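# Four arms: move ball to empty post, rack both bars

## Task

Take the ball sitting on one of the long bars and place it into the cup of the upright post that has nothing on it; set both long bars into their forked stands; at the finish the second ball must be resting on its post. Everything must stay put without any robot supporting it. Release all grips and move the arms away at the end.

## Robot and tools

Robots: four identical i2rt Big YAM arms named arm1, arm2, arm3 and arm4. Each has six revolute joints, a two-finger gripper and a wrist camera. With joints 1 and 6 at zero and the hand level and pointing forward, the wrist camera sits on top of the hand looking toward the fingertips. The hand can reach roughly 1.0 m from the joint 1 axis. A fixed room camera, cam_high, also views the scene.

Frame: one shared scene frame, origin on the floor, +z up. "hand" means the midpoint between the fingertips; the hand's z axis runs along the fingers and its y axis is the direction the fingers open and close. Foot poses are not printed. Camera calibration (OpenCV pinhole plus radial distortion, 672x504 images) gives K and T_world_to_cam for each camera; expect small offsets from those values, and wrist camera poses inherit errors from the reported joint angles.

execute_actions: argument "actions" is a list holding exactly one action object, or empty. The action is keyed by robot name; each robot present gets a "joints" object. Inside, each key is an absolute target (not an offset), in radians or metres: joint1_rad -2.879 to 2.879 (base yaw, positive counter-clockwise seen from above, 0 = direction the foot faces); joint2_rad 0 to 3.141 (shoulder, 0 = upper arm pointing back roughly level, positive lifts it up then forward); joint3_rad 0 to 3.019 (elbow, 0 = folded, positive opens); joint4_rad -1.692 to 1.57 (hand pitch, positive tips fingers up); joint5_rad -1.57 to 1.57 (hand sideways swing, positive toward the arm's right); joint6_rad -2.094 to 2.094 (hand roll, positive clockwise viewed from behind); gripper_m 0 to 0.093 (fingertip gap in metres; about 50 to 62 N per pad, sometimes less). Any subset of keys and robots may be given; all named motions start together and may finish at different moments. Joints move at different speeds, so the hand can sweep a wide arc between postures. Omitted joints or robots may keep driving toward earlier targets. Optional "cameras": list from arm1_cam_wrist, arm2_cam_wrist, arm3_cam_wrist, arm4_cam_wrist, cam_high, all; omitted/null/["all"] returns all, [] returns none. Unknown keys, names or out-of-range numbers reject the whole call with no motion.

wait: "seconds" 0 to 10; commands nothing new and returns state plus images like an empty action.

zoom_image: "camera" name and "region" [x0, y0, x1, y1] in pixels of that camera's latest full image, top-left origin, no larger than 504 by 504.

finished_scene: "scene" integer 1 or 2; ends that scene irreversibly and reports success. The goal must already hold stably. Replying with no tool call ends everything.

Result lines: joint_positions gives each joint's reading; tolerances for counting a target reached are ±0.045, ±0.14, ±0.09, ±0.055, ±0.03, ±0.035 rad for joints 1 to 6 and ±0.003 m for the gripper. joint_status tells how each commanded motion ended. "off_target": stopped short and may still be pushing. "contact_stop" or "time_out": old target dropped and joint holds where it stopped, except a timed-out joint can keep a target (at most 0.375, 0.375, 0.113, 0.225, 0.075, 0.3 rad from its position for joints 1 to 6) and continue pushing, moving on if freed; on_its_own lists such joints. To relieve pushing, command the joint its reported position. "joint command not followed" (often with a "cause:" line) means a self/inter-arm collision check blocked that arm's joint targets; its gripper target still runs, and the blocked joints show "not_followed" and may be retried with later actions. on_its_own describes behaviour not commanded in this call; "held at" is the held target, not the position. A joint carrying a load may droop. Tiny target changes may produce no motion. JOINT TORQUES list drive output per arm joint; they carry offsets, scaling and noise and are not zero in free air, so treat them as rough hints. A stop reported in one call skips the later execute_actions, wait and finished_scene calls of that reply.

Heat: sustained load warms motors, even while you deliberate. MOTOR HOT appears at 85 °C; at 100 °C an OVER-TEMPERATURE FAULT drops that arm entirely until it cools, and its unfinished keys read "limit_stop_at_motor_heat"; resend those targets afterward. Heat partly persists between scenes.

Cautions: the arms do not stop on contact and can push very hard. Two robots pressing hard together fails and ends the run; a hard hit may too, and the collision check ignores fingers, gripper housings and wrist cameras and can react late. Nothing reports robot-robot contact. Robots do not coordinate; a stalled one does not pause the rest. Never knock objects off the work area or to the floor. Avoid drops, slips, slamming and heavy pushing. Loose objects may get brief random nudges. The robot keeps its last command while you think, so plan quickly and check images before releasing.

Each tool is called after "Emit:" as name([rows], argument=value, ...), one row to a line, values as JSON.

## Session

Emit:
execute_actions(actions=[])

Scene clock: 0.00 s.
Joint torques (N m, as the arm reports them, + toward a larger angle): no reading
arm1.joint_positions: joint1_rad=-0.012 joint2_rad=+0.604 joint3_rad=+1.408 joint4_rad=-1.160 joint5_rad=+0.067 joint6_rad=+0.032 gripper_m=+0.095
arm1.joint_status: not commanded
arm1.hand: x=+1.2072 y=+0.0059 z=+1.4112 quat_wxyz=(+0.012, -0.820, +0.023, +0.572) (m; scene frame)
arm2.joint_positions: joint1_rad=-0.250 joint2_rad=+0.549 joint3_rad=+1.429 joint4_rad=-1.215 joint5_rad=+0.042 joint6_rad=+0.095 gripper_m=+0.095
arm2.joint_status: not commanded
arm2.hand: x=-0.0587 y=+1.2567 z=+1.4522 quat_wxyz=(-0.363, -0.673, -0.452, +0.458) (m; scene frame)
arm3.joint_positions: joint1_rad=-0.039 joint2_rad=+0.453 joint3_rad=+1.346 joint4_rad=-1.229 joint5_rad=+0.220 joint6_rad=+0.223 gripper_m=+0.094
arm3.joint_status: not commanded
arm3.hand: x=-1.2738 y=-0.0500 z=+1.3595 quat_wxyz=(-0.580, -0.181, -0.793, +0.045) (m; scene frame)
arm4.joint_positions: joint1_rad=-0.409 joint2_rad=+0.541 joint3_rad=+1.469 joint4_rad=-1.456 joint5_rad=-0.105 joint6_rad=+0.256 gripper_m=+0.095
arm4.joint_status: not commanded
arm4.hand: x=+0.0636 y=-1.2946 z=+1.3857 quat_wxyz=(-0.354, +0.384, -0.773, -0.359) (m; scene frame)
pictures: arm1_cam_wrist, arm2_cam_wrist, arm3_cam_wrist, arm4_cam_wrist, cam_high
Images, in order (width x height): arm1_cam_wrist 672x504, arm2_cam_wrist 672x504, arm3_cam_wrist 672x504, arm4_cam_wrist 672x504, cam_high 672x504.

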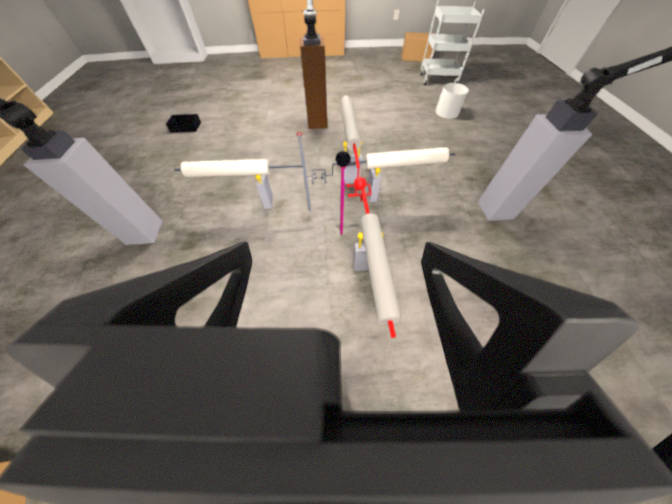

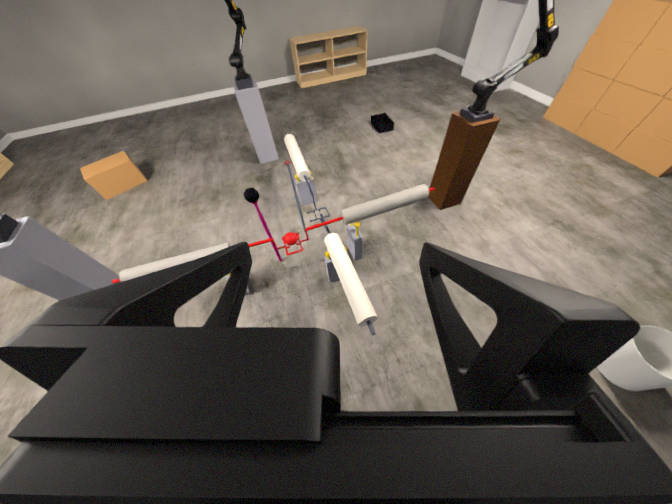

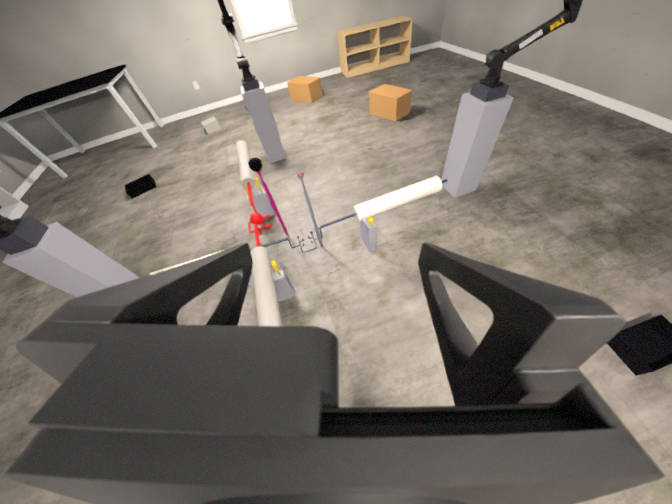

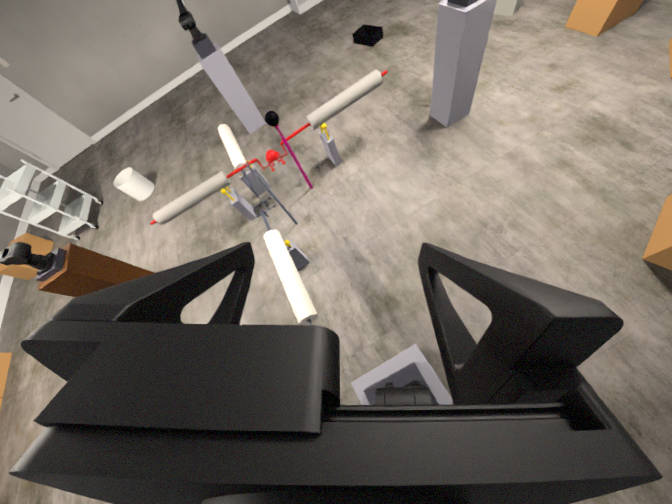

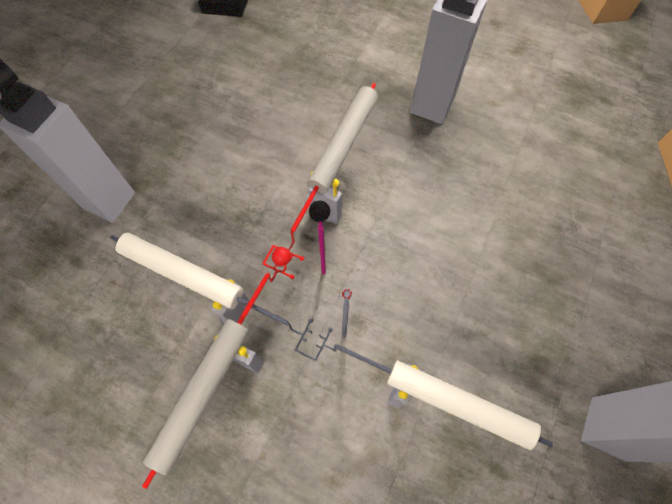

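Emit:
zoom_image(camera="cam_high", region=[180, 150, 460, 420])

Emit:
zoom_image(camera="arm1_cam_wrist", region=[230, 110, 470, 290])

Emit:
zoom_image(camera="arm3_cam_wrist", region=[200, 130, 440, 310])

Emit:
zoom_image(camera="arm4_cam_wrist", region=[140, 60, 400, 300])

Emit:
zoom_image(camera="arm2_cam_wrist", region=[200, 120, 440, 330])

Region (180, 150, 460, 420) of cam_high's 672x504 image, scaled by 1.800, with more detail than that image has; it fills the top 486 rows of this view, and the rest is white.

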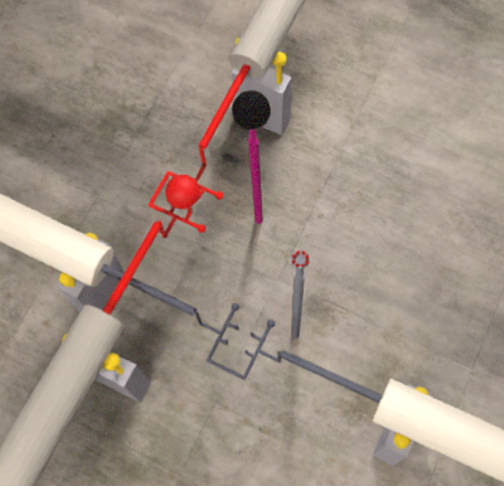

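Region (230, 110, 470, 290) of arm1_cam_wrist's 672x504 image, scaled by 2.100, with more detail than that image has; it fills the top 378 rows of this view, and the rest is white.

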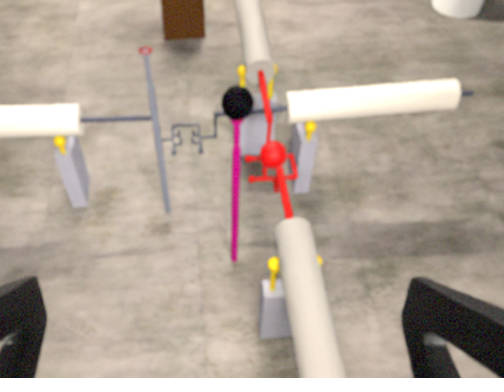

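Region (200, 130, 440, 310) of arm3_cam_wrist's 672x504 image, scaled by 2.100, with more detail than that image has; it fills the top 378 rows of this view, and the rest is white.

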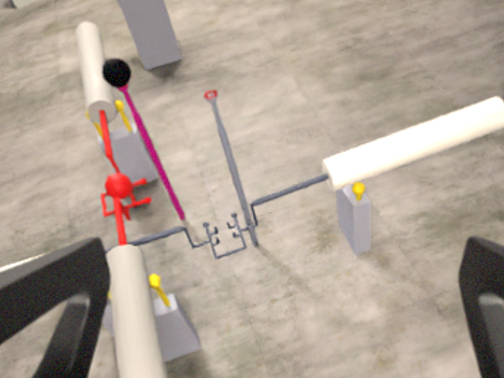

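Region (140, 60, 400, 300) of arm4_cam_wrist's 672x504 image, scaled by 1.938, with more detail than that image has; it fills the top 465 rows of this view, and the rest is white.

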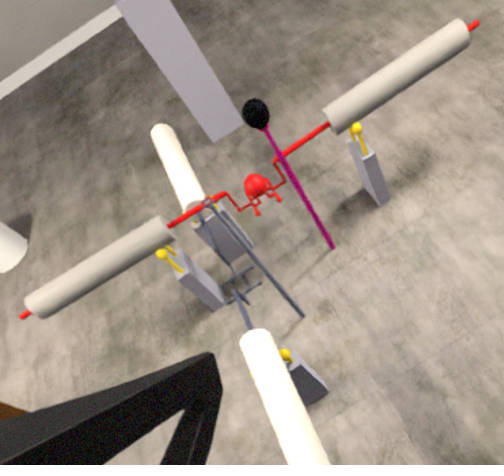

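Region (200, 120, 440, 330) of arm2_cam_wrist's 672x504 image, scaled by 2.100, with more detail than that image has; it fills the top 441 rows of this view, and the rest is white.

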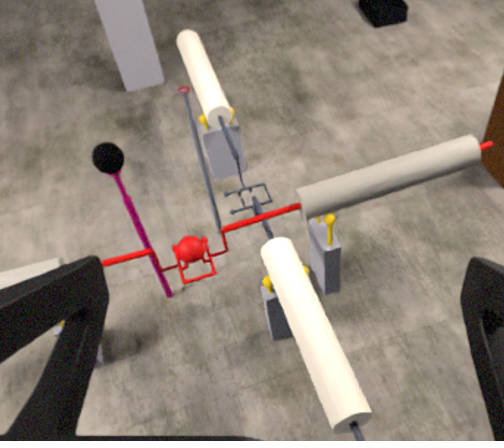

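Emit:
execute_actions([
  {"arm1":{"joints":{"joint1_rad":0,"joint2_rad":1.6,"joint3_rad":1.4,"joint4_rad":-1.37,"joint5_rad":0,"joint6_rad":0}},"arm3":{"joints":{"joint1_rad":0,"joint2_rad":1.2,"joint3_rad":0.8,"joint4_rad":-1.17,"joint5_rad":0,"joint6_rad":0}},"arm2":{"joints":{"joint1_rad":0,"joint2_rad":0.6,"joint3_rad":0.6,"joint4_rad":0,"joint5_rad":0,"joint6_rad":0}},"arm4":{"joints":{"joint1_rad":0,"joint2_rad":1.2,"joint3_rad":1.2,"joint4_rad":0,"joint5_rad":0,"joint6_rad":0}}},
])

Scene clock: 20.33 s.
Joint torques (N m, as the arm reports them, + toward a larger angle): arm1=[ -1.5  -14.34   9.77   0.11  -0.07  -0.03] | arm2=[ 1.08 -2.39 10.71  3.33 -0.1  -0.04] | arm3=[-0.06 -5.78  7.39  0.76 -0.11 -0.09] | arm4=[ 0.67 -6.55 14.41  2.55 -0.08 -0.28]
arm1.joint_positions: joint1_rad=-0.007 joint2_rad=+1.603 joint3_rad=+1.378 joint4_rad=-1.362 joint5_rad=+0.005 joint6_rad=+0.011 gripper_m=+0.095
arm1.joint_status: all done
arm1.hand: x=+0.9802 y=-0.0118 z=+0.9969 quat_wxyz=(+0.003, -1.000, -0.008, -0.006) (m; scene frame)
arm2.joint_positions: joint1_rad=-0.003 joint2_rad=+0.605 joint3_rad=+0.610 joint4_rad=-0.028 joint5_rad=+0.003 joint6_rad=+0.011 gripper_m=+0.095
arm2.joint_status: all done
arm2.hand: x=-0.0053 y=+1.0779 z=+1.2517 quat_wxyz=(-0.493, -0.509, -0.496, +0.501) (m; scene frame)
arm3.joint_positions: joint1_rad=-0.007 joint2_rad=+1.185 joint3_rad=+0.786 joint4_rad=-1.169 joint5_rad=+0.002 joint6_rad=+0.012 gripper_m=+0.094
arm3.joint_status: all done
arm3.hand: x=-1.1551 y=-0.0119 z=+0.8971 quat_wxyz=(-0.001, -0.025, -1.000, +0.002) (m; scene frame)
arm4.joint_positions: joint1_rad=-0.002 joint2_rad=+1.205 joint3_rad=+1.176 joint4_rad=-0.026 joint5_rad=+0.000 joint6_rad=+0.010 gripper_m=+0.095
arm4.joint_status: all done
arm4.hand: x=+0.0271 y=-0.8799 z=+1.3089 quat_wxyz=(-0.494, +0.495, -0.525, -0.485) (m; scene frame)
pictures: arm1_cam_wrist, arm2_cam_wrist, arm3_cam_wrist, arm4_cam_wrist, cam_high
camera_calibration (this result's frames):
arm1_cam_wrist: T_world_to_cam=[[-0.0190741, 0.999569, 0.0223249, 0.00756919], [0.806337, 0.00217696, 0.591452, -1.37208], [0.591149, 0.0292828, -0.806031, 0.349649], [0, 0, 0, 1]] pos_world=[0.89981, -0.0148177, 1.09318]
arm2_cam_wrist: T_world_to_cam=[[-0.999447, 0.0332451, 0.00115087, -0.0389131], [0.0188559, 0.594689, -0.803735, 0.372724], [-0.0274046, -0.803268, -0.594986, 1.73249], [0, 0, 0, 1]] pos_world=[0.00155876, 1.1713, 1.33043]
arm3_cam_wrist: T_world_to_cam=[[-0.034898, -0.999347, 0.00940033, -0.0634121], [-0.814113, 0.0338826, 0.579717, -1.45472], [-0.579657, 0.012578, -0.814764, 0.188512], [0, 0, 0, 1]] pos_world=[-1.07725, -0.0164521, 0.997514]
arm4_cam_wrist: T_world_to_cam=[[0.999382, -0.0256046, -0.0241003, -0.0129912], [-0.0347884, -0.62023, -0.783648, 0.488446], [0.00511729, 0.784002, -0.620737, 1.6248], [0, 0, 0, 1]] pos_world=[0.0216608, -0.971228, 1.39103]
Images, in order (width x height): arm1_cam_wrist 672x504, arm2_cam_wrist 672x504, arm3_cam_wrist 672x504, arm4_cam_wrist 672x504, cam_high 672x504.

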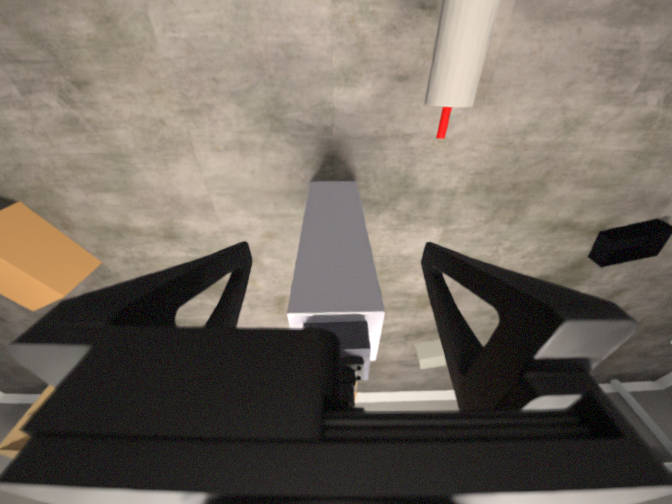

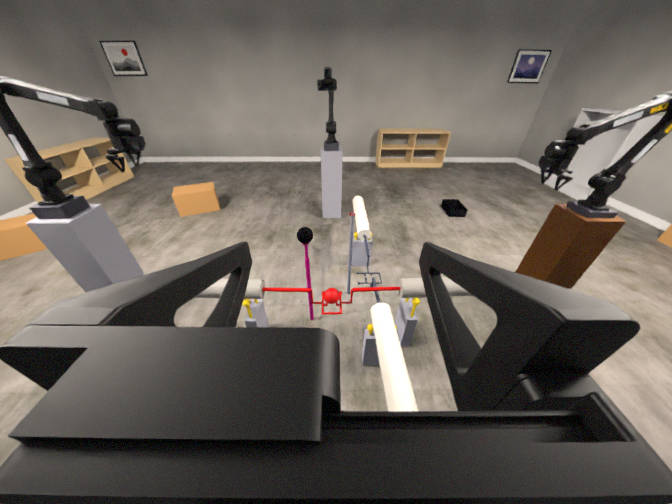

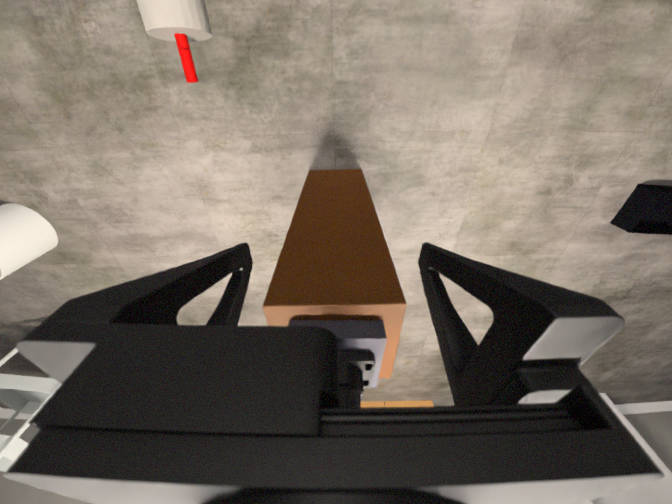

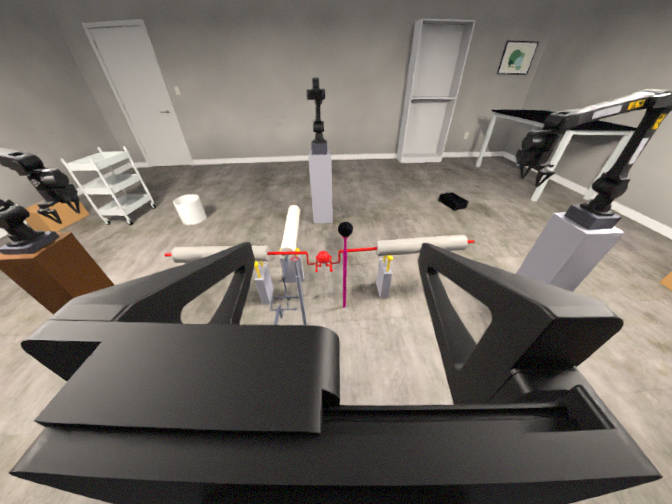

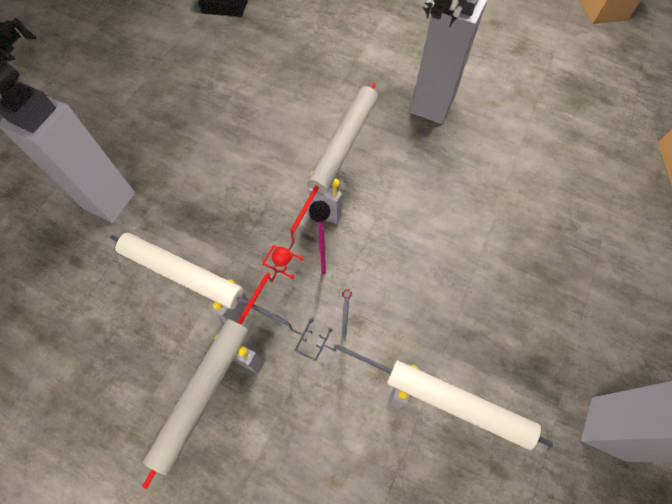

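Emit:
execute_actions([
  {"arm1":{"joints":{"joint2_rad":1.1}},"arm3":{"joints":{"joint2_rad":1.7}},"arm2":{"joints":{"joint3_rad":1.2}},"arm4":{"joints":{"joint4_rad":-0.8}}},
], cameras=[])

Emit:
execute_actions([
  {"arm1":{"joints":{"joint3_rad":0.9}},"arm3":{"joints":{"joint3_rad":1.3}},"arm2":{"joints":{"joint2_rad":1.2}},"arm4":{"joints":{"joint2_rad":1.7}}},
], cameras=[])

Scene clock: 25.57 s.
Joint torques (N m, as the arm reports them, + toward a larger angle): arm1=[-1.71 -6.64 10.45  1.14 -0.06 -0.04] | arm2=[ 1.14  0.51 11.02  2.14 -0.12 -0.05] | arm3=[ -0.34 -10.46   4.35   0.19  -0.12  -0.1 ] | arm4=[ 0.65 -6.19 14.09  0.66 -0.07 -0.28]
arm1.joint_positions: joint1_rad=-0.007 joint2_rad=+1.095 joint3_rad=+1.378 joint4_rad=-1.365 joint5_rad=+0.005 joint6_rad=+0.011 gripper_m=+0.095
arm1.joint_status: all done
arm1.hand: x=+1.0601 y=-0.0098 z=+1.2086 quat_wxyz=(-0.002, -0.970, -0.008, +0.243) (m; scene frame)
arm2.joint_positions: joint1_rad=-0.003 joint2_rad=+0.595 joint3_rad=+1.175 joint4_rad=-0.012 joint5_rad=+0.003 joint6_rad=+0.011 gripper_m=+0.095
arm2.joint_status: all done
arm2.hand: x=-0.0016 y=+1.1856 z=+1.5934 quat_wxyz=(-0.619, -0.340, -0.332, +0.626) (m; scene frame)
arm3.joint_positions: joint1_rad=-0.007 joint2_rad=+1.693 joint3_rad=+0.786 joint4_rad=-1.169 joint5_rad=+0.002 joint6_rad=+0.012 gripper_m=+0.094
arm3.joint_status: all done
arm3.hand: x=-1.1982 y=-0.0104 z=+0.7664 quat_wxyz=(+0.250, -0.024, -0.968, -0.002) (m; scene frame)
arm4.joint_positions: joint1_rad=-0.002 joint2_rad=+1.205 joint3_rad=+1.176 joint4_rad=-0.782 joint5_rad=+0.000 joint6_rad=+0.010 gripper_m=+0.095
arm4.joint_status: all done
arm4.hand: x=+0.0227 y=-0.9540 z=+1.1434 quat_wxyz=(-0.267, +0.638, -0.672, -0.266) (m; scene frame)
pictures: none
No camera images: the call's "cameras" was empty. Leave "cameras" out to get every camera's image.

Scene clock: 27.03 s.
Joint torques (N m, as the arm reports them, + toward a larger angle): arm1=[-1.66 -5.86  9.22  0.36 -0.07 -0.04] | arm2=[ 0.77 -9.06 13.46  2.57 -0.13  0.01] | arm3=[ -0.4  -13.83   8.86   0.88  -0.11  -0.11] | arm4=[  0.72 -11.84  11.88   0.16  -0.07  -0.28]
arm1.joint_positions: joint1_rad=-0.007 joint2_rad=+1.096 joint3_rad=+0.887 joint4_rad=-1.366 joint5_rad=+0.005 joint6_rad=+0.011 gripper_m=+0.095
arm1.joint_status: all done
arm1.hand: x=+1.1689 y=-0.0066 z=+0.9936 quat_wxyz=(+0.003, -1.000, -0.008, -0.001) (m; scene frame)
arm2.joint_positions: joint1_rad=-0.003 joint2_rad=+1.200 joint3_rad=+1.175 joint4_rad=-0.012 joint5_rad=+0.003 joint6_rad=+0.011 gripper_m=+0.095
arm2.joint_status: all done
arm2.hand: x=-0.0083 y=+0.8802 z=+1.3456 quat_wxyz=(-0.490, -0.513, -0.500, +0.497) (m; scene frame)
arm3.joint_positions: joint1_rad=-0.007 joint2_rad=+1.693 joint3_rad=+1.261 joint4_rad=-1.170 joint5_rad=+0.002 joint6_rad=+0.012 gripper_m=+0.094
arm3.joint_status: all done
arm3.hand: x=-0.9756 y=-0.0187 z=+0.8765 quat_wxyz=(+0.016, -0.025, -1.000, +0.001) (m; scene frame)
arm4.joint_positions: joint1_rad=-0.002 joint2_rad=+1.711 joint3_rad=+1.176 joint4_rad=-0.786 joint5_rad=+0.000 joint6_rad=+0.010 gripper_m=+0.095
arm4.joint_status: all done
arm4.hand: x=+0.0215 y=-0.9203 z=+0.8876 quat_wxyz=(-0.090, +0.683, -0.718, -0.095) (m; scene frame)
pictures: none
No camera images: the call's "cameras" was empty. Leave "cameras" out to get every camera's image.

Emit:
execute_actions([
  {"arm1":{"joints":{"joint1_rad":-0.40,"joint2_rad":2.549,"joint3_rad":1.998,"joint4_rad":-1.03,"joint6_rad":-0.38}},"arm3":{"joints":{"joint1_rad":0.43,"joint2_rad":2.402,"joint3_rad":1.801,"joint4_rad":-0.98,"joint6_rad":0.40}},"arm2":{"joints":{"joint2_rad":0.5,"joint3_rad":0.5}},"arm4":{"joints":{"joint2_rad":0.5,"joint3_rad":0.5,"joint4_rad":0}}},
], cameras=["arm1_cam_wrist","arm3_cam_wrist","cam_high"])

Scene clock: 30.80 s.
Joint torques (N m, as the arm reports them, + toward a larger angle): arm1=[ -1.83 -25.49   9.43   0.19   0.02  -0.04] | arm2=[ 2.33 -1.   10.89  2.73 -0.14  0.  ] | arm3=[ -0.33 -25.69   8.07   0.63   0.04   0.09] | arm4=[ 0.54  2.23 12.02  2.4  -0.08 -0.28]
arm1.joint_positions: joint1_rad=-0.403 joint2_rad=+2.572 joint3_rad=+1.962 joint4_rad=-1.027 joint5_rad=+0.002 joint6_rad=-0.369 gripper_m=+0.095
arm1.joint_status: all done
arm1.hand: x=+0.8212 y=+0.2437 z=+0.6346 quat_wxyz=(-0.011, -0.999, +0.000, -0.030) (m; scene frame)
arm2.joint_positions: joint1_rad=-0.003 joint2_rad=+0.505 joint3_rad=+0.507 joint4_rad=-0.012 joint5_rad=+0.003 joint6_rad=+0.011 gripper_m=+0.095
arm2.joint_status: all done
arm2.hand: x=-0.0050 y=+1.1032 z=+1.2254 quat_wxyz=(-0.497, -0.506, -0.493, +0.504) (m; scene frame)
arm3.joint_positions: joint1_rad=+0.423 joint2_rad=+2.426 joint3_rad=+1.760 joint4_rad=-0.977 joint5_rad=-0.001 joint6_rad=+0.387 gripper_m=+0.094
arm3.joint_status: all done
arm3.hand: x=-0.8638 y=+0.2421 z=+0.6300 quat_wxyz=(+0.034, +0.002, -0.999, +0.014) (m; scene frame)
arm4.joint_positions: joint1_rad=-0.002 joint2_rad=+0.498 joint3_rad=+0.504 joint4_rad=-0.022 joint5_rad=+0.000 joint6_rad=+0.010 gripper_m=+0.095
arm4.joint_status: all done
arm4.hand: x=+0.0173 y=-1.1059 z=+1.1917 quat_wxyz=(-0.504, +0.486, -0.515, -0.495) (m; scene frame)
pictures: arm1_cam_wrist, arm3_cam_wrist, cam_high
camera_calibration (this result's frames):
arm1_cam_wrist: T_world_to_cam=[[-0.00317231, 0.999981, -0.0052821, -0.238406], [0.777209, 0.00578924, 0.629216, -1.03105], [0.629235, -0.00210923, -0.777212, 0.102208], [0, 0, 0, 1]] pos_world=[0.736274, 0.244586, 0.726933]
arm3_cam_wrist: T_world_to_cam=[[0.0213611, -0.99923, 0.0329191, 0.236851], [-0.771277, 0.00448063, 0.636484, -1.06299], [-0.636141, -0.0389857, -0.770587, 0.0724636], [0, 0, 0, 1]] pos_world=[-0.77882, 0.244256, 0.724617]
Images, in order (width x height): arm1_cam_wrist 672x504, arm3_cam_wrist 672x504, cam_high 672x504.

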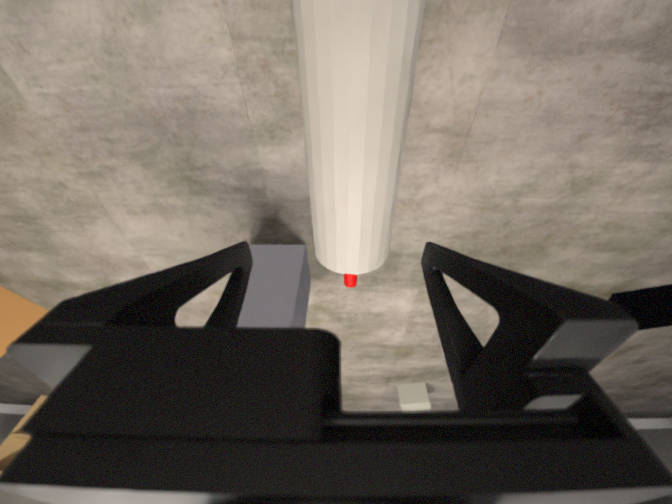

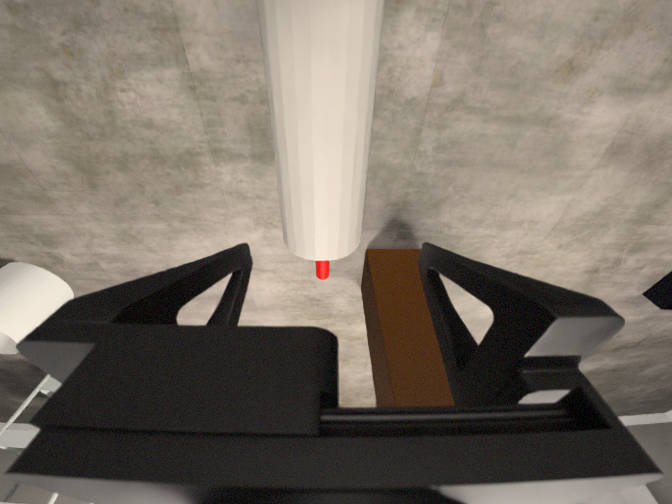

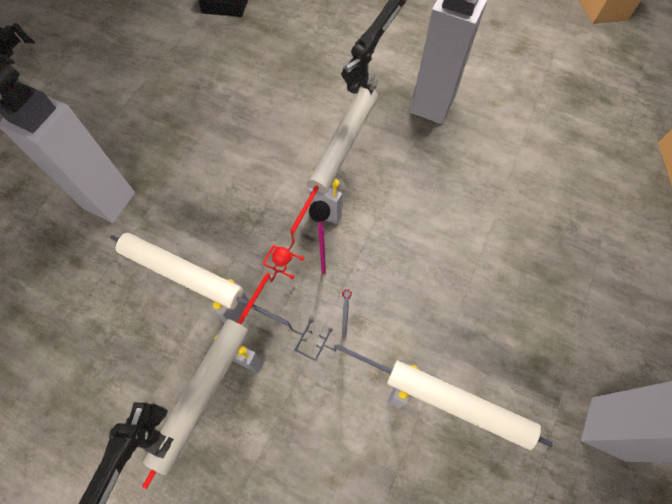

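Emit:
execute_actions([
  {"arm1":{"joints":{"joint1_rad":-0.53,"joint2_rad":2.2,"joint6_rad":-0.495}},"arm3":{"joints":{"joint1_rad":0.55,"joint2_rad":2.08,"joint6_rad":0.514}}},
], cameras=[])

Emit:
execute_actions([
  {"arm1":{"joints":{"joint3_rad":1.40,"joint4_rad":-0.62}},"arm3":{"joints":{"joint3_rad":1.27,"joint4_rad":-0.615}}},
], cameras=[])

Emit:
execute_actions([
  {"arm1":{"joints":{"joint2_rad":2.32}},"arm3":{"joints":{"joint2_rad":2.2}}},
], cameras=["arm1_cam_wrist","arm3_cam_wrist"])

Scene clock: 33.17 s.
Joint torques (N m, as the arm reports them, + toward a larger angle): arm1=[ -2.36 -21.86   9.73   1.     0.02  -0.02] | arm2=[ 1.08 -1.13 10.91  2.67 -0.17 -0.04] | arm3=[  0.71 -20.6    8.05   0.92   0.02   0.05] | arm4=[ 0.55  2.23 12.03  2.41 -0.08 -0.28]
arm1.joint_positions: joint1_rad=-0.524 joint2_rad=+2.191 joint3_rad=+1.986 joint4_rad=-1.027 joint5_rad=+0.002 joint6_rad=-0.484 gripper_m=+0.095
arm1.joint_status: all done
arm1.hand: x=+0.7862 y=+0.3546 z=+0.9115 quat_wxyz=(+0.080, -0.985, +0.003, +0.150) (m; scene frame)
arm2.joint_positions: joint1_rad=-0.003 joint2_rad=+0.505 joint3_rad=+0.507 joint4_rad=-0.012 joint5_rad=+0.003 joint6_rad=+0.011 gripper_m=+0.095
arm2.joint_status: not commanded
arm2.hand: x=-0.0050 y=+1.1032 z=+1.2254 quat_wxyz=(-0.497, -0.506, -0.493, +0.504) (m; scene frame)
arm3.joint_positions: joint1_rad=+0.548 joint2_rad=+2.059 joint3_rad=+1.786 joint4_rad=-0.978 joint5_rad=+0.000 joint6_rad=+0.501 gripper_m=+0.094
arm3.joint_status: all done
arm3.hand: x=-0.8374 y=+0.3485 z=+0.8809 quat_wxyz=(-0.139, +0.008, -0.987, -0.078) (m; scene frame)
arm4.joint_positions: joint1_rad=-0.002 joint2_rad=+0.498 joint3_rad=+0.504 joint4_rad=-0.022 joint5_rad=+0.000 joint6_rad=+0.010 gripper_m=+0.095
arm4.joint_status: not commanded
arm4.hand: x=+0.0173 y=-1.1059 z=+1.1917 quat_wxyz=(-0.504, +0.486, -0.515, -0.495) (m; scene frame)
pictures: none
No camera images: the call's "cameras" was empty. Leave "cameras" out to get every camera's image.

Scene clock: 34.50 s.
Joint torques (N m, as the arm reports them, + toward a larger angle): arm1=[ -2.43 -18.97   7.06   1.11   0.01  -0.03] | arm2=[ 1.15 -0.85 10.88  2.78 -0.1   0.  ] | arm3=[ -0.57 -18.09   5.25   1.42   0.06   0.11] | arm4=[ 0.53  2.21 12.03  2.41 -0.08 -0.28]
arm1.joint_positions: joint1_rad=-0.524 joint2_rad=+2.198 joint3_rad=+1.386 joint4_rad=-0.630 joint5_rad=+0.002 joint6_rad=-0.485 gripper_m=+0.095
arm1.joint_status: all done
arm1.hand: x=+0.9263 y=+0.2798 z=+0.6976 quat_wxyz=(+0.031, -0.998, +0.002, +0.058) (m; scene frame)
arm2.joint_positions: joint1_rad=-0.003 joint2_rad=+0.505 joint3_rad=+0.507 joint4_rad=-0.012 joint5_rad=+0.003 joint6_rad=+0.011 gripper_m=+0.095
arm2.joint_status: not commanded
arm2.hand: x=-0.0050 y=+1.1032 z=+1.2254 quat_wxyz=(-0.497, -0.506, -0.493, +0.504) (m; scene frame)
arm3.joint_positions: joint1_rad=+0.548 joint2_rad=+2.071 joint3_rad=+1.266 joint4_rad=-0.626 joint5_rad=+0.000 joint6_rad=+0.502 gripper_m=+0.094
arm3.joint_status: all done
arm3.hand: x=-0.9614 y=+0.2778 z=+0.6954 quat_wxyz=(-0.061, +0.008, -0.998, -0.034) (m; scene frame)
arm4.joint_positions: joint1_rad=-0.002 joint2_rad=+0.498 joint3_rad=+0.504 joint4_rad=-0.022 joint5_rad=+0.000 joint6_rad=+0.010 gripper_m=+0.095
arm4.joint_status: not commanded
arm4.hand: x=+0.0173 y=-1.1059 z=+1.1917 quat_wxyz=(-0.504, +0.486, -0.515, -0.495) (m; scene frame)
pictures: none
No camera images: the call's "cameras" was empty. Leave "cameras" out to get every camera's image.

Scene clock: 35.70 s.
Joint torques (N m, as the arm reports them, + toward a larger angle): arm1=[ -2.67 -20.22   6.02   0.65   0.01  -0.03] | arm2=[ 1.85 -1.58 10.85  2.67 -0.12  0.02] | arm3=[ -0.4  -18.88   4.31   1.01   0.03   0.1 ] | arm4=[ 0.54  2.23 12.03  2.41 -0.08 -0.28]
arm1.joint_positions: joint1_rad=-0.524 joint2_rad=+2.330 joint3_rad=+1.386 joint4_rad=-0.625 joint5_rad=+0.002 joint6_rad=-0.485 gripper_m=+0.095
arm1.joint_status: all done
arm1.hand: x=+0.9590 y=+0.2624 z=+0.6245 quat_wxyz=(+0.002, -1.000, +0.002, +0.002) (m; scene frame)
arm2.joint_positions: joint1_rad=-0.003 joint2_rad=+0.505 joint3_rad=+0.507 joint4_rad=-0.012 joint5_rad=+0.003 joint6_rad=+0.011 gripper_m=+0.095
arm2.joint_status: not commanded
arm2.hand: x=-0.0050 y=+1.1032 z=+1.2254 quat_wxyz=(-0.497, -0.506, -0.493, +0.504) (m; scene frame)
arm3.joint_positions: joint1_rad=+0.548 joint2_rad=+2.202 joint3_rad=+1.266 joint4_rad=-0.621 joint5_rad=+0.000 joint6_rad=+0.502 gripper_m=+0.094
arm3.joint_status: all done
arm3.hand: x=-0.9894 y=+0.2618 z=+0.6266 quat_wxyz=(-0.006, +0.008, -1.000, -0.003) (m; scene frame)
arm4.joint_positions: joint1_rad=-0.002 joint2_rad=+0.498 joint3_rad=+0.504 joint4_rad=-0.022 joint5_rad=+0.000 joint6_rad=+0.010 gripper_m=+0.095
arm4.joint_status: not commanded
arm4.hand: x=+0.0173 y=-1.1059 z=+1.1917 quat_wxyz=(-0.504, +0.486, -0.515, -0.495) (m; scene frame)
pictures: arm1_cam_wrist, arm3_cam_wrist
camera_calibration (this result's frames):
arm1_cam_wrist: T_world_to_cam=[[0.00261846, 0.999801, 0.0197623, -0.27785], [0.815689, -0.0135677, 0.578332, -1.13196], [0.578485, 0.0146055, -0.815562, 0.0758962], [0, 0, 0, 1]] pos_world=[0.880151, 0.261328, 0.722038]
arm3_cam_wrist: T_world_to_cam=[[0.031074, -0.999517, 0.000259765, 0.28954], [-0.819324, -0.0253232, 0.572771, -1.15763], [-0.572488, -0.0180111, -0.819715, 0.0789933], [0, 0, 0, 1]] pos_world=[-0.912249, 0.261508, 0.727734]
Images, in order (width x height): arm1_cam_wrist 672x504, arm3_cam_wrist 672x504.

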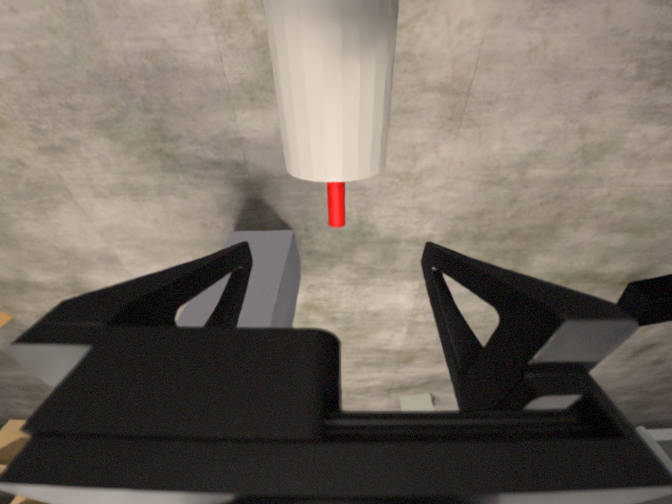

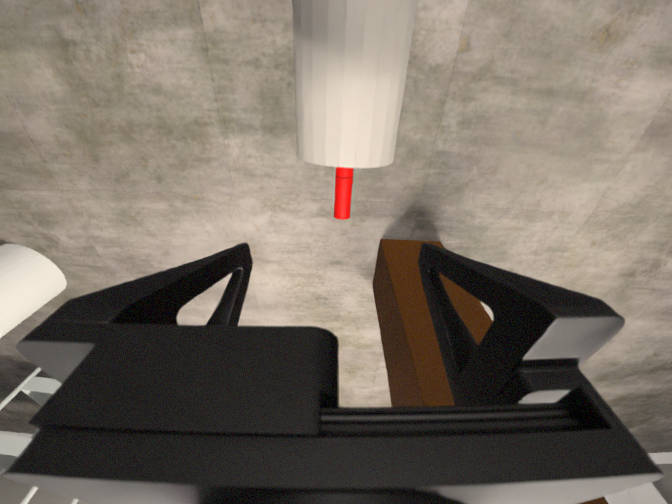

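Emit:
execute_actions([
  {"arm1":{"joints":{"joint1_rad":-0.565,"joint2_rad":2.50,"joint4_rad":-0.455,"joint6_rad":-0.53}},"arm3":{"joints":{"joint2_rad":2.40,"joint4_rad":-0.445}}},
], cameras=["arm1_cam_wrist","arm3_cam_wrist"])

Scene clock: 37.40 s.
Joint torques (N m, as the arm reports them, + toward a larger angle): arm1=[ -1.77 -20.45   4.84   0.73   0.01  -0.05] | arm2=[ 1.2  -1.49 10.91  2.93 -0.11 -0.06] | arm3=[ -0.08 -20.97   3.48   0.78   0.05   0.12] | arm4=[ 0.53  2.19 12.03  2.4  -0.08 -0.29]
arm1.joint_positions: joint1_rad=-0.569 joint2_rad=+2.515 joint3_rad=+1.384 joint4_rad=-0.463 joint5_rad=+0.002 joint6_rad=-0.519 gripper_m=+0.095
arm1.joint_status: all done
arm1.hand: x=+0.9977 y=+0.2683 z=+0.5272 quat_wxyz=(-0.005, -1.000, +0.008, -0.009) (m; scene frame)
arm2.joint_positions: joint1_rad=-0.003 joint2_rad=+0.505 joint3_rad=+0.507 joint4_rad=-0.012 joint5_rad=+0.003 joint6_rad=+0.011 gripper_m=+0.095
arm2.joint_status: not commanded
arm2.hand: x=-0.0050 y=+1.1032 z=+1.2254 quat_wxyz=(-0.497, -0.506, -0.493, +0.504) (m; scene frame)
arm3.joint_positions: joint1_rad=+0.548 joint2_rad=+2.413 joint3_rad=+1.261 joint4_rad=-0.453 joint5_rad=+0.000 joint6_rad=+0.502 gripper_m=+0.094
arm3.joint_status: all done
arm3.hand: x=-1.0186 y=+0.2452 z=+0.5210 quat_wxyz=(+0.015, +0.008, -1.000, +0.009) (m; scene frame)
arm4.joint_positions: joint1_rad=-0.002 joint2_rad=+0.498 joint3_rad=+0.504 joint4_rad=-0.022 joint5_rad=+0.000 joint6_rad=+0.010 gripper_m=+0.095
arm4.joint_status: not commanded
arm4.hand: x=+0.0173 y=-1.1059 z=+1.1917 quat_wxyz=(-0.504, +0.486, -0.515, -0.495) (m; scene frame)
pictures: arm1_cam_wrist, arm3_cam_wrist
camera_calibration (this result's frames):
arm1_cam_wrist: T_world_to_cam=[[0.0126136, 0.999894, 0.00722514, -0.285323], [0.802741, -0.0144343, 0.596153, -1.10344], [0.596194, -0.00171973, -0.802839, -0.0458797], [0, 0, 0, 1]] pos_world=[0.916733, 0.269286, 0.623049]
arm3_cam_wrist: T_world_to_cam=[[0.0315448, -0.999244, 0.0227293, 0.262508], [-0.794684, -0.0112818, 0.606919, -1.11767], [-0.606204, -0.0372077, -0.794439, -0.0674105], [0, 0, 0, 1]] pos_world=[-0.937342, 0.247192, 0.618817]
Images, in order (width x height): arm1_cam_wrist 672x504, arm3_cam_wrist 672x504.

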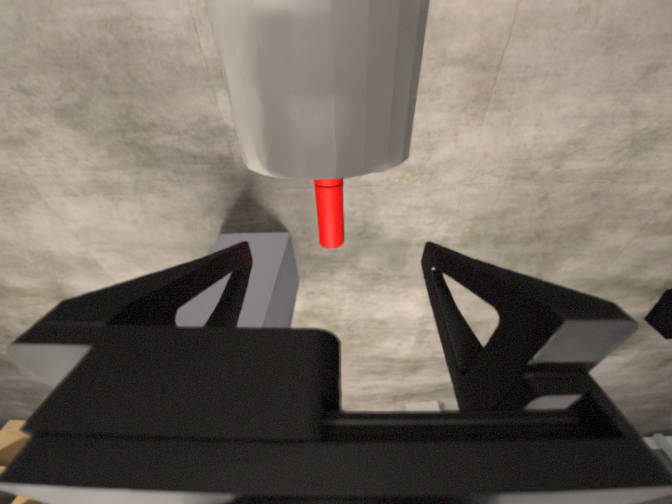

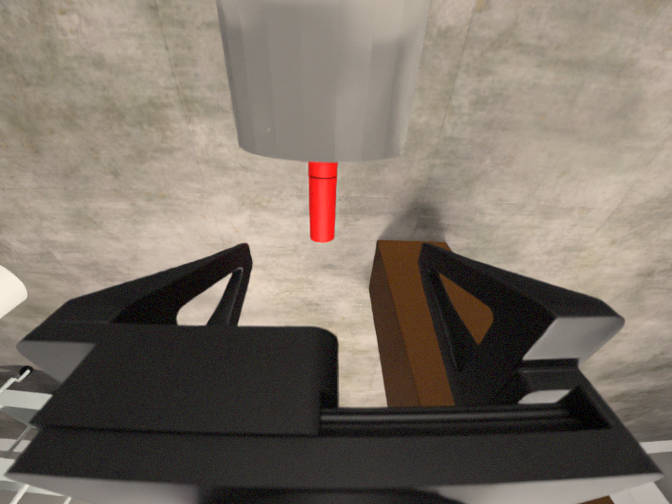

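Emit:
execute_actions([
  {"arm1":{"joints":{"joint1_rad":-0.553,"joint2_rad":2.61,"joint3_rad":1.515,"joint4_rad":-0.455,"joint6_rad":-0.525}},"arm3":{"joints":{"joint1_rad":0.532,"joint2_rad":2.505,"joint3_rad":1.385,"joint4_rad":-0.43}}},
], cameras=["arm1_cam_wrist","arm3_cam_wrist"])

Scene clock: 38.90 s.
Joint torques (N m, as the arm reports them, + toward a larger angle): arm1=[ -1.72 -18.16   5.29   0.69   0.12   0.03] | arm2=[ 1.22 -1.37 10.76  2.73 -0.13 -0.02] | arm3=[ -0.78 -17.91   4.5    0.96   0.06   0.11] | arm4=[ 0.54  2.21 12.03  2.41 -0.08 -0.28]
arm1.joint_positions: joint1_rad=-0.558 joint2_rad=+2.584 joint3_rad=+1.498 joint4_rad=-0.459 joint5_rad=-0.002 joint6_rad=-0.520 gripper_m=+0.095
arm1.joint_status: all done
arm1.hand: x=+0.9614 y=+0.2822 z=+0.5106 quat_wxyz=(+0.006, -1.000, +0.002, +0.013) (m; scene frame)
arm2.joint_positions: joint1_rad=-0.003 joint2_rad=+0.505 joint3_rad=+0.507 joint4_rad=-0.012 joint5_rad=+0.003 joint6_rad=+0.011 gripper_m=+0.095
arm2.joint_status: not commanded
arm2.hand: x=-0.0050 y=+1.1032 z=+1.2254 quat_wxyz=(-0.497, -0.506, -0.493, +0.504) (m; scene frame)
arm3.joint_positions: joint1_rad=+0.540 joint2_rad=+2.481 joint3_rad=+1.365 joint4_rad=-0.435 joint5_rad=+0.000 joint6_rad=+0.502 gripper_m=+0.094
arm3.joint_status: all done
arm3.hand: x=-0.9827 y=+0.2602 z=+0.5042 quat_wxyz=(-0.008, +0.004, -1.000, -0.005) (m; scene frame)
arm4.joint_positions: joint1_rad=-0.002 joint2_rad=+0.498 joint3_rad=+0.504 joint4_rad=-0.022 joint5_rad=+0.000 joint6_rad=+0.010 gripper_m=+0.095
arm4.joint_status: not commanded
arm4.hand: x=+0.0173 y=-1.1059 z=+1.1917 quat_wxyz=(-0.504, +0.486, -0.515, -0.495) (m; scene frame)
pictures: arm1_cam_wrist, arm3_cam_wrist
camera_calibration (this result's frames):
arm1_cam_wrist: T_world_to_cam=[[0.00159577, 0.999574, 0.0291359, -0.29909], [0.828378, -0.0176424, 0.559892, -1.06943], [0.560168, 0.0232421, -0.828053, 0.00284078], [0, 0, 0, 1]] pos_world=[0.884776, 0.280029, 0.609831]
arm3_cam_wrist: T_world_to_cam=[[0.0223107, -0.999748, -0.00258896, 0.280618], [-0.822559, -0.0198283, 0.568334, -1.08444], [-0.568242, -0.0105504, -0.822794, -0.0138117], [0, 0, 0, 1]] pos_world=[-0.906125, 0.258899, 0.605687]
Images, in order (width x height): arm1_cam_wrist 672x504, arm3_cam_wrist 672x504.

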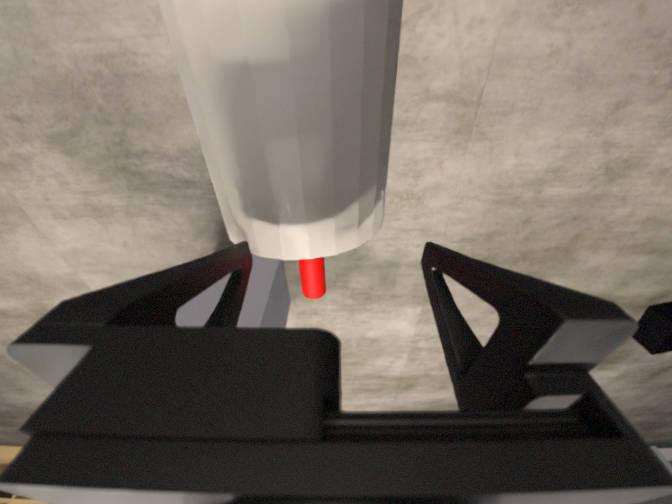

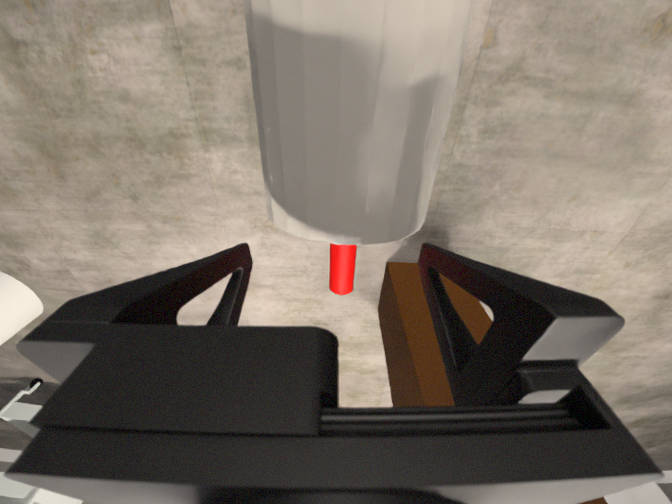

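Emit:
execute_actions([
  {"arm1":{"joints":{"joint2_rad":2.665,"joint4_rad":-0.415}},"arm3":{"joints":{"joint2_rad":2.56,"joint4_rad":-0.39}}},
], cameras=["arm1_cam_wrist","arm3_cam_wrist"])

Scene clock: 40.17 s.
Joint torques (N m, as the arm reports them, + toward a larger angle): arm1=[ -1.73 -14.86   5.21   1.35   0.18   0.06] | arm2=[ 1.62 -1.3  10.84  2.78 -0.13  0.  ] | arm3=[ -1.49 -19.15   3.83   1.08   0.03   0.05] | arm4=[ 0.54  2.2  12.04  2.4  -0.08 -0.28]
arm1.joint_positions: joint1_rad=-0.558 joint2_rad=+2.602 joint3_rad=+1.498 joint4_rad=-0.436 joint5_rad=-0.003 joint6_rad=-0.524 gripper_m=+0.095
arm1.joint_status: all done
arm1.hand: x=+0.9631 y=+0.2809 z=+0.5012 quat_wxyz=(+0.007, -1.000, +0.000, +0.016) (m; scene frame)
arm2.joint_positions: joint1_rad=-0.003 joint2_rad=+0.505 joint3_rad=+0.507 joint4_rad=-0.012 joint5_rad=+0.003 joint6_rad=+0.011 gripper_m=+0.095
arm2.joint_status: not commanded
arm2.hand: x=-0.0050 y=+1.1032 z=+1.2254 quat_wxyz=(-0.497, -0.506, -0.493, +0.504) (m; scene frame)
arm3.joint_positions: joint1_rad=+0.540 joint2_rad=+2.547 joint3_rad=+1.365 joint4_rad=-0.399 joint5_rad=+0.000 joint6_rad=+0.502 gripper_m=+0.094
arm3.joint_status: all done
arm3.hand: x=-0.9998 y=+0.2507 z=+0.4708 quat_wxyz=(+0.005, +0.004, -1.000, +0.003) (m; scene frame)
arm4.joint_positions: joint1_rad=-0.002 joint2_rad=+0.498 joint3_rad=+0.504 joint4_rad=-0.022 joint5_rad=+0.000 joint6_rad=+0.010 gripper_m=+0.095
arm4.joint_status: not commanded
arm4.hand: x=+0.0173 y=-1.1059 z=+1.1917 quat_wxyz=(-0.504, +0.486, -0.515, -0.495) (m; scene frame)
pictures: arm1_cam_wrist, arm3_cam_wrist
camera_calibration (this result's frames):
arm1_cam_wrist: T_world_to_cam=[[-0.00208436, 0.999514, 0.0311144, -0.295038], [0.831495, -0.0155527, 0.555315, -1.06693], [0.555529, 0.027029, -0.831058, -0.000898935], [0, 0, 0, 1]] pos_world=[0.887031, 0.278325, 0.600915]
arm3_cam_wrist: T_world_to_cam=[[0.0224256, -0.99968, 0.0116818, 0.264759], [-0.807119, -0.0112082, 0.590282, -1.07676], [-0.589963, -0.0226661, -0.807112, -0.0771397], [0, 0, 0, 1]] pos_world=[-0.920524, 0.250857, 0.570241]
Images, in order (width x height): arm1_cam_wrist 672x504, arm3_cam_wrist 672x504.

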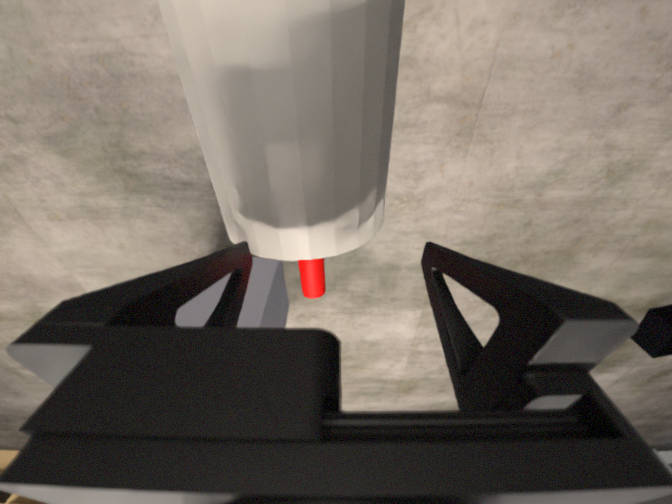

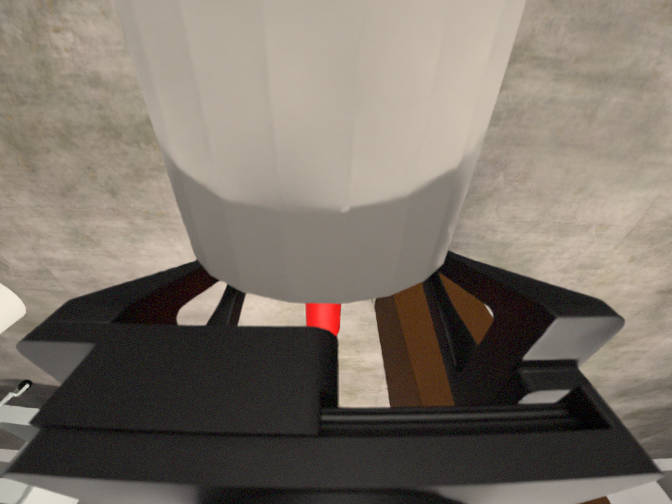

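Emit:
execute_actions([
  {"arm1":{"joints":{"joint1_rad":-0.50,"joint2_rad":2.52,"joint3_rad":1.40}}},
], cameras=[])

Emit:
execute_actions([
  {"arm1":{"joints":{"joint2_rad":2.59,"joint4_rad":-0.40}}},
], cameras=["arm1_cam_wrist"])

Scene clock: 41.33 s.
Joint torques (N m, as the arm reports them, + toward a larger angle): arm1=[ -2.54 -21.53   4.25   0.64   0.17   0.05] | arm2=[ 1.37 -1.24 10.68  2.81 -0.12  0.  ] | arm3=[ -0.54 -19.3    3.97   1.11   0.03   0.11] | arm4=[ 0.55  2.18 12.04  2.41 -0.08 -0.28]
arm1.joint_positions: joint1_rad=-0.494 joint2_rad=+2.545 joint3_rad=+1.390 joint4_rad=-0.419 joint5_rad=-0.003 joint6_rad=-0.524 gripper_m=+0.095
arm1.joint_status: all done
arm1.hand: x=+0.9771 y=+0.2337 z=+0.5130 quat_wxyz=(-0.001, -0.999, -0.033, +0.000) (m; scene frame)
arm2.joint_positions: joint1_rad=-0.003 joint2_rad=+0.505 joint3_rad=+0.507 joint4_rad=-0.012 joint5_rad=+0.003 joint6_rad=+0.011 gripper_m=+0.095
arm2.joint_status: not commanded
arm2.hand: x=-0.0050 y=+1.1032 z=+1.2254 quat_wxyz=(-0.497, -0.506, -0.493, +0.504) (m; scene frame)
arm3.joint_positions: joint1_rad=+0.540 joint2_rad=+2.547 joint3_rad=+1.365 joint4_rad=-0.399 joint5_rad=+0.000 joint6_rad=+0.502 gripper_m=+0.094
arm3.joint_status: not commanded
arm3.hand: x=-0.9998 y=+0.2507 z=+0.4708 quat_wxyz=(+0.005, +0.004, -1.000, +0.003) (m; scene frame)
arm4.joint_positions: joint1_rad=-0.002 joint2_rad=+0.498 joint3_rad=+0.504 joint4_rad=-0.022 joint5_rad=+0.000 joint6_rad=+0.010 gripper_m=+0.095
arm4.joint_status: not commanded
arm4.hand: x=+0.0173 y=-1.1059 z=+1.1917 quat_wxyz=(-0.504, +0.486, -0.515, -0.495) (m; scene frame)
pictures: none
No camera images: the call's "cameras" was empty. Leave "cameras" out to get every camera's image.

Scene clock: 42.17 s.
Joint torques (N m, as the arm reports them, + toward a larger angle): arm1=[ -2.6  -17.87   4.02   0.74   0.17   0.06] | arm2=[ 1.12 -1.5  10.9   2.66 -0.13 -0.04] | arm3=[ -0.58 -18.48   3.76   0.91   0.06   0.08] | arm4=[ 0.52  2.23 12.03  2.4  -0.08 -0.28]
arm1.joint_positions: joint1_rad=-0.494 joint2_rad=+2.577 joint3_rad=+1.390 joint4_rad=-0.408 joint5_rad=-0.003 joint6_rad=-0.524 gripper_m=+0.095
arm1.joint_status: all done
arm1.hand: x=+0.9875 y=+0.2286 z=+0.4968 quat_wxyz=(-0.006, -0.999, -0.033, -0.009) (m; scene frame)
arm2.joint_positions: joint1_rad=-0.003 joint2_rad=+0.505 joint3_rad=+0.507 joint4_rad=-0.012 joint5_rad=+0.003 joint6_rad=+0.011 gripper_m=+0.095
arm2.joint_status: not commanded
arm2.hand: x=-0.0050 y=+1.1032 z=+1.2254 quat_wxyz=(-0.497, -0.506, -0.493, +0.504) (m; scene frame)
arm3.joint_positions: joint1_rad=+0.540 joint2_rad=+2.547 joint3_rad=+1.365 joint4_rad=-0.399 joint5_rad=+0.000 joint6_rad=+0.502 gripper_m=+0.094
arm3.joint_status: not commanded
arm3.hand: x=-0.9998 y=+0.2507 z=+0.4708 quat_wxyz=(+0.005, +0.004, -1.000, +0.003) (m; scene frame)
arm4.joint_positions: joint1_rad=-0.002 joint2_rad=+0.498 joint3_rad=+0.504 joint4_rad=-0.022 joint5_rad=+0.000 joint6_rad=+0.010 gripper_m=+0.095
arm4.joint_status: not commanded
arm4.hand: x=+0.0173 y=-1.1059 z=+1.1917 quat_wxyz=(-0.504, +0.486, -0.515, -0.495) (m; scene frame)
pictures: arm1_cam_wrist
camera_calibration (this result's frames):
arm1_cam_wrist: T_world_to_cam=[[-0.0673467, 0.997724, 0.00329919, -0.163814], [0.802009, 0.0521683, 0.595029, -1.09164], [0.593503, 0.0427192, -0.803697, -0.0713898], [0, 0, 0, 1]] pos_world=[0.906842, 0.22344, 0.592721]
Images, in order (width x height): arm1_cam_wrist 672x504.

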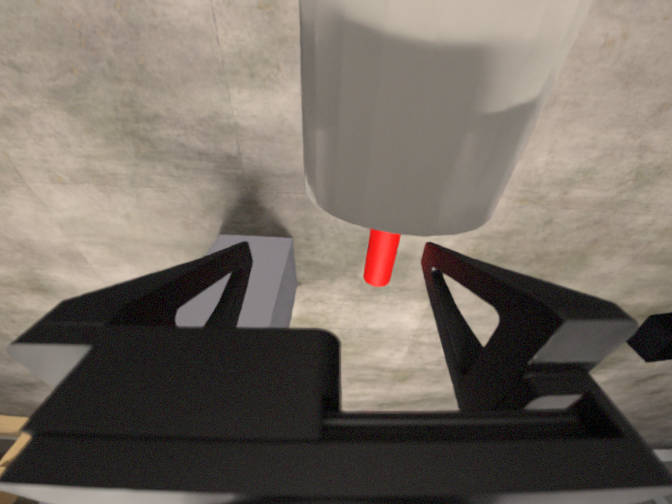

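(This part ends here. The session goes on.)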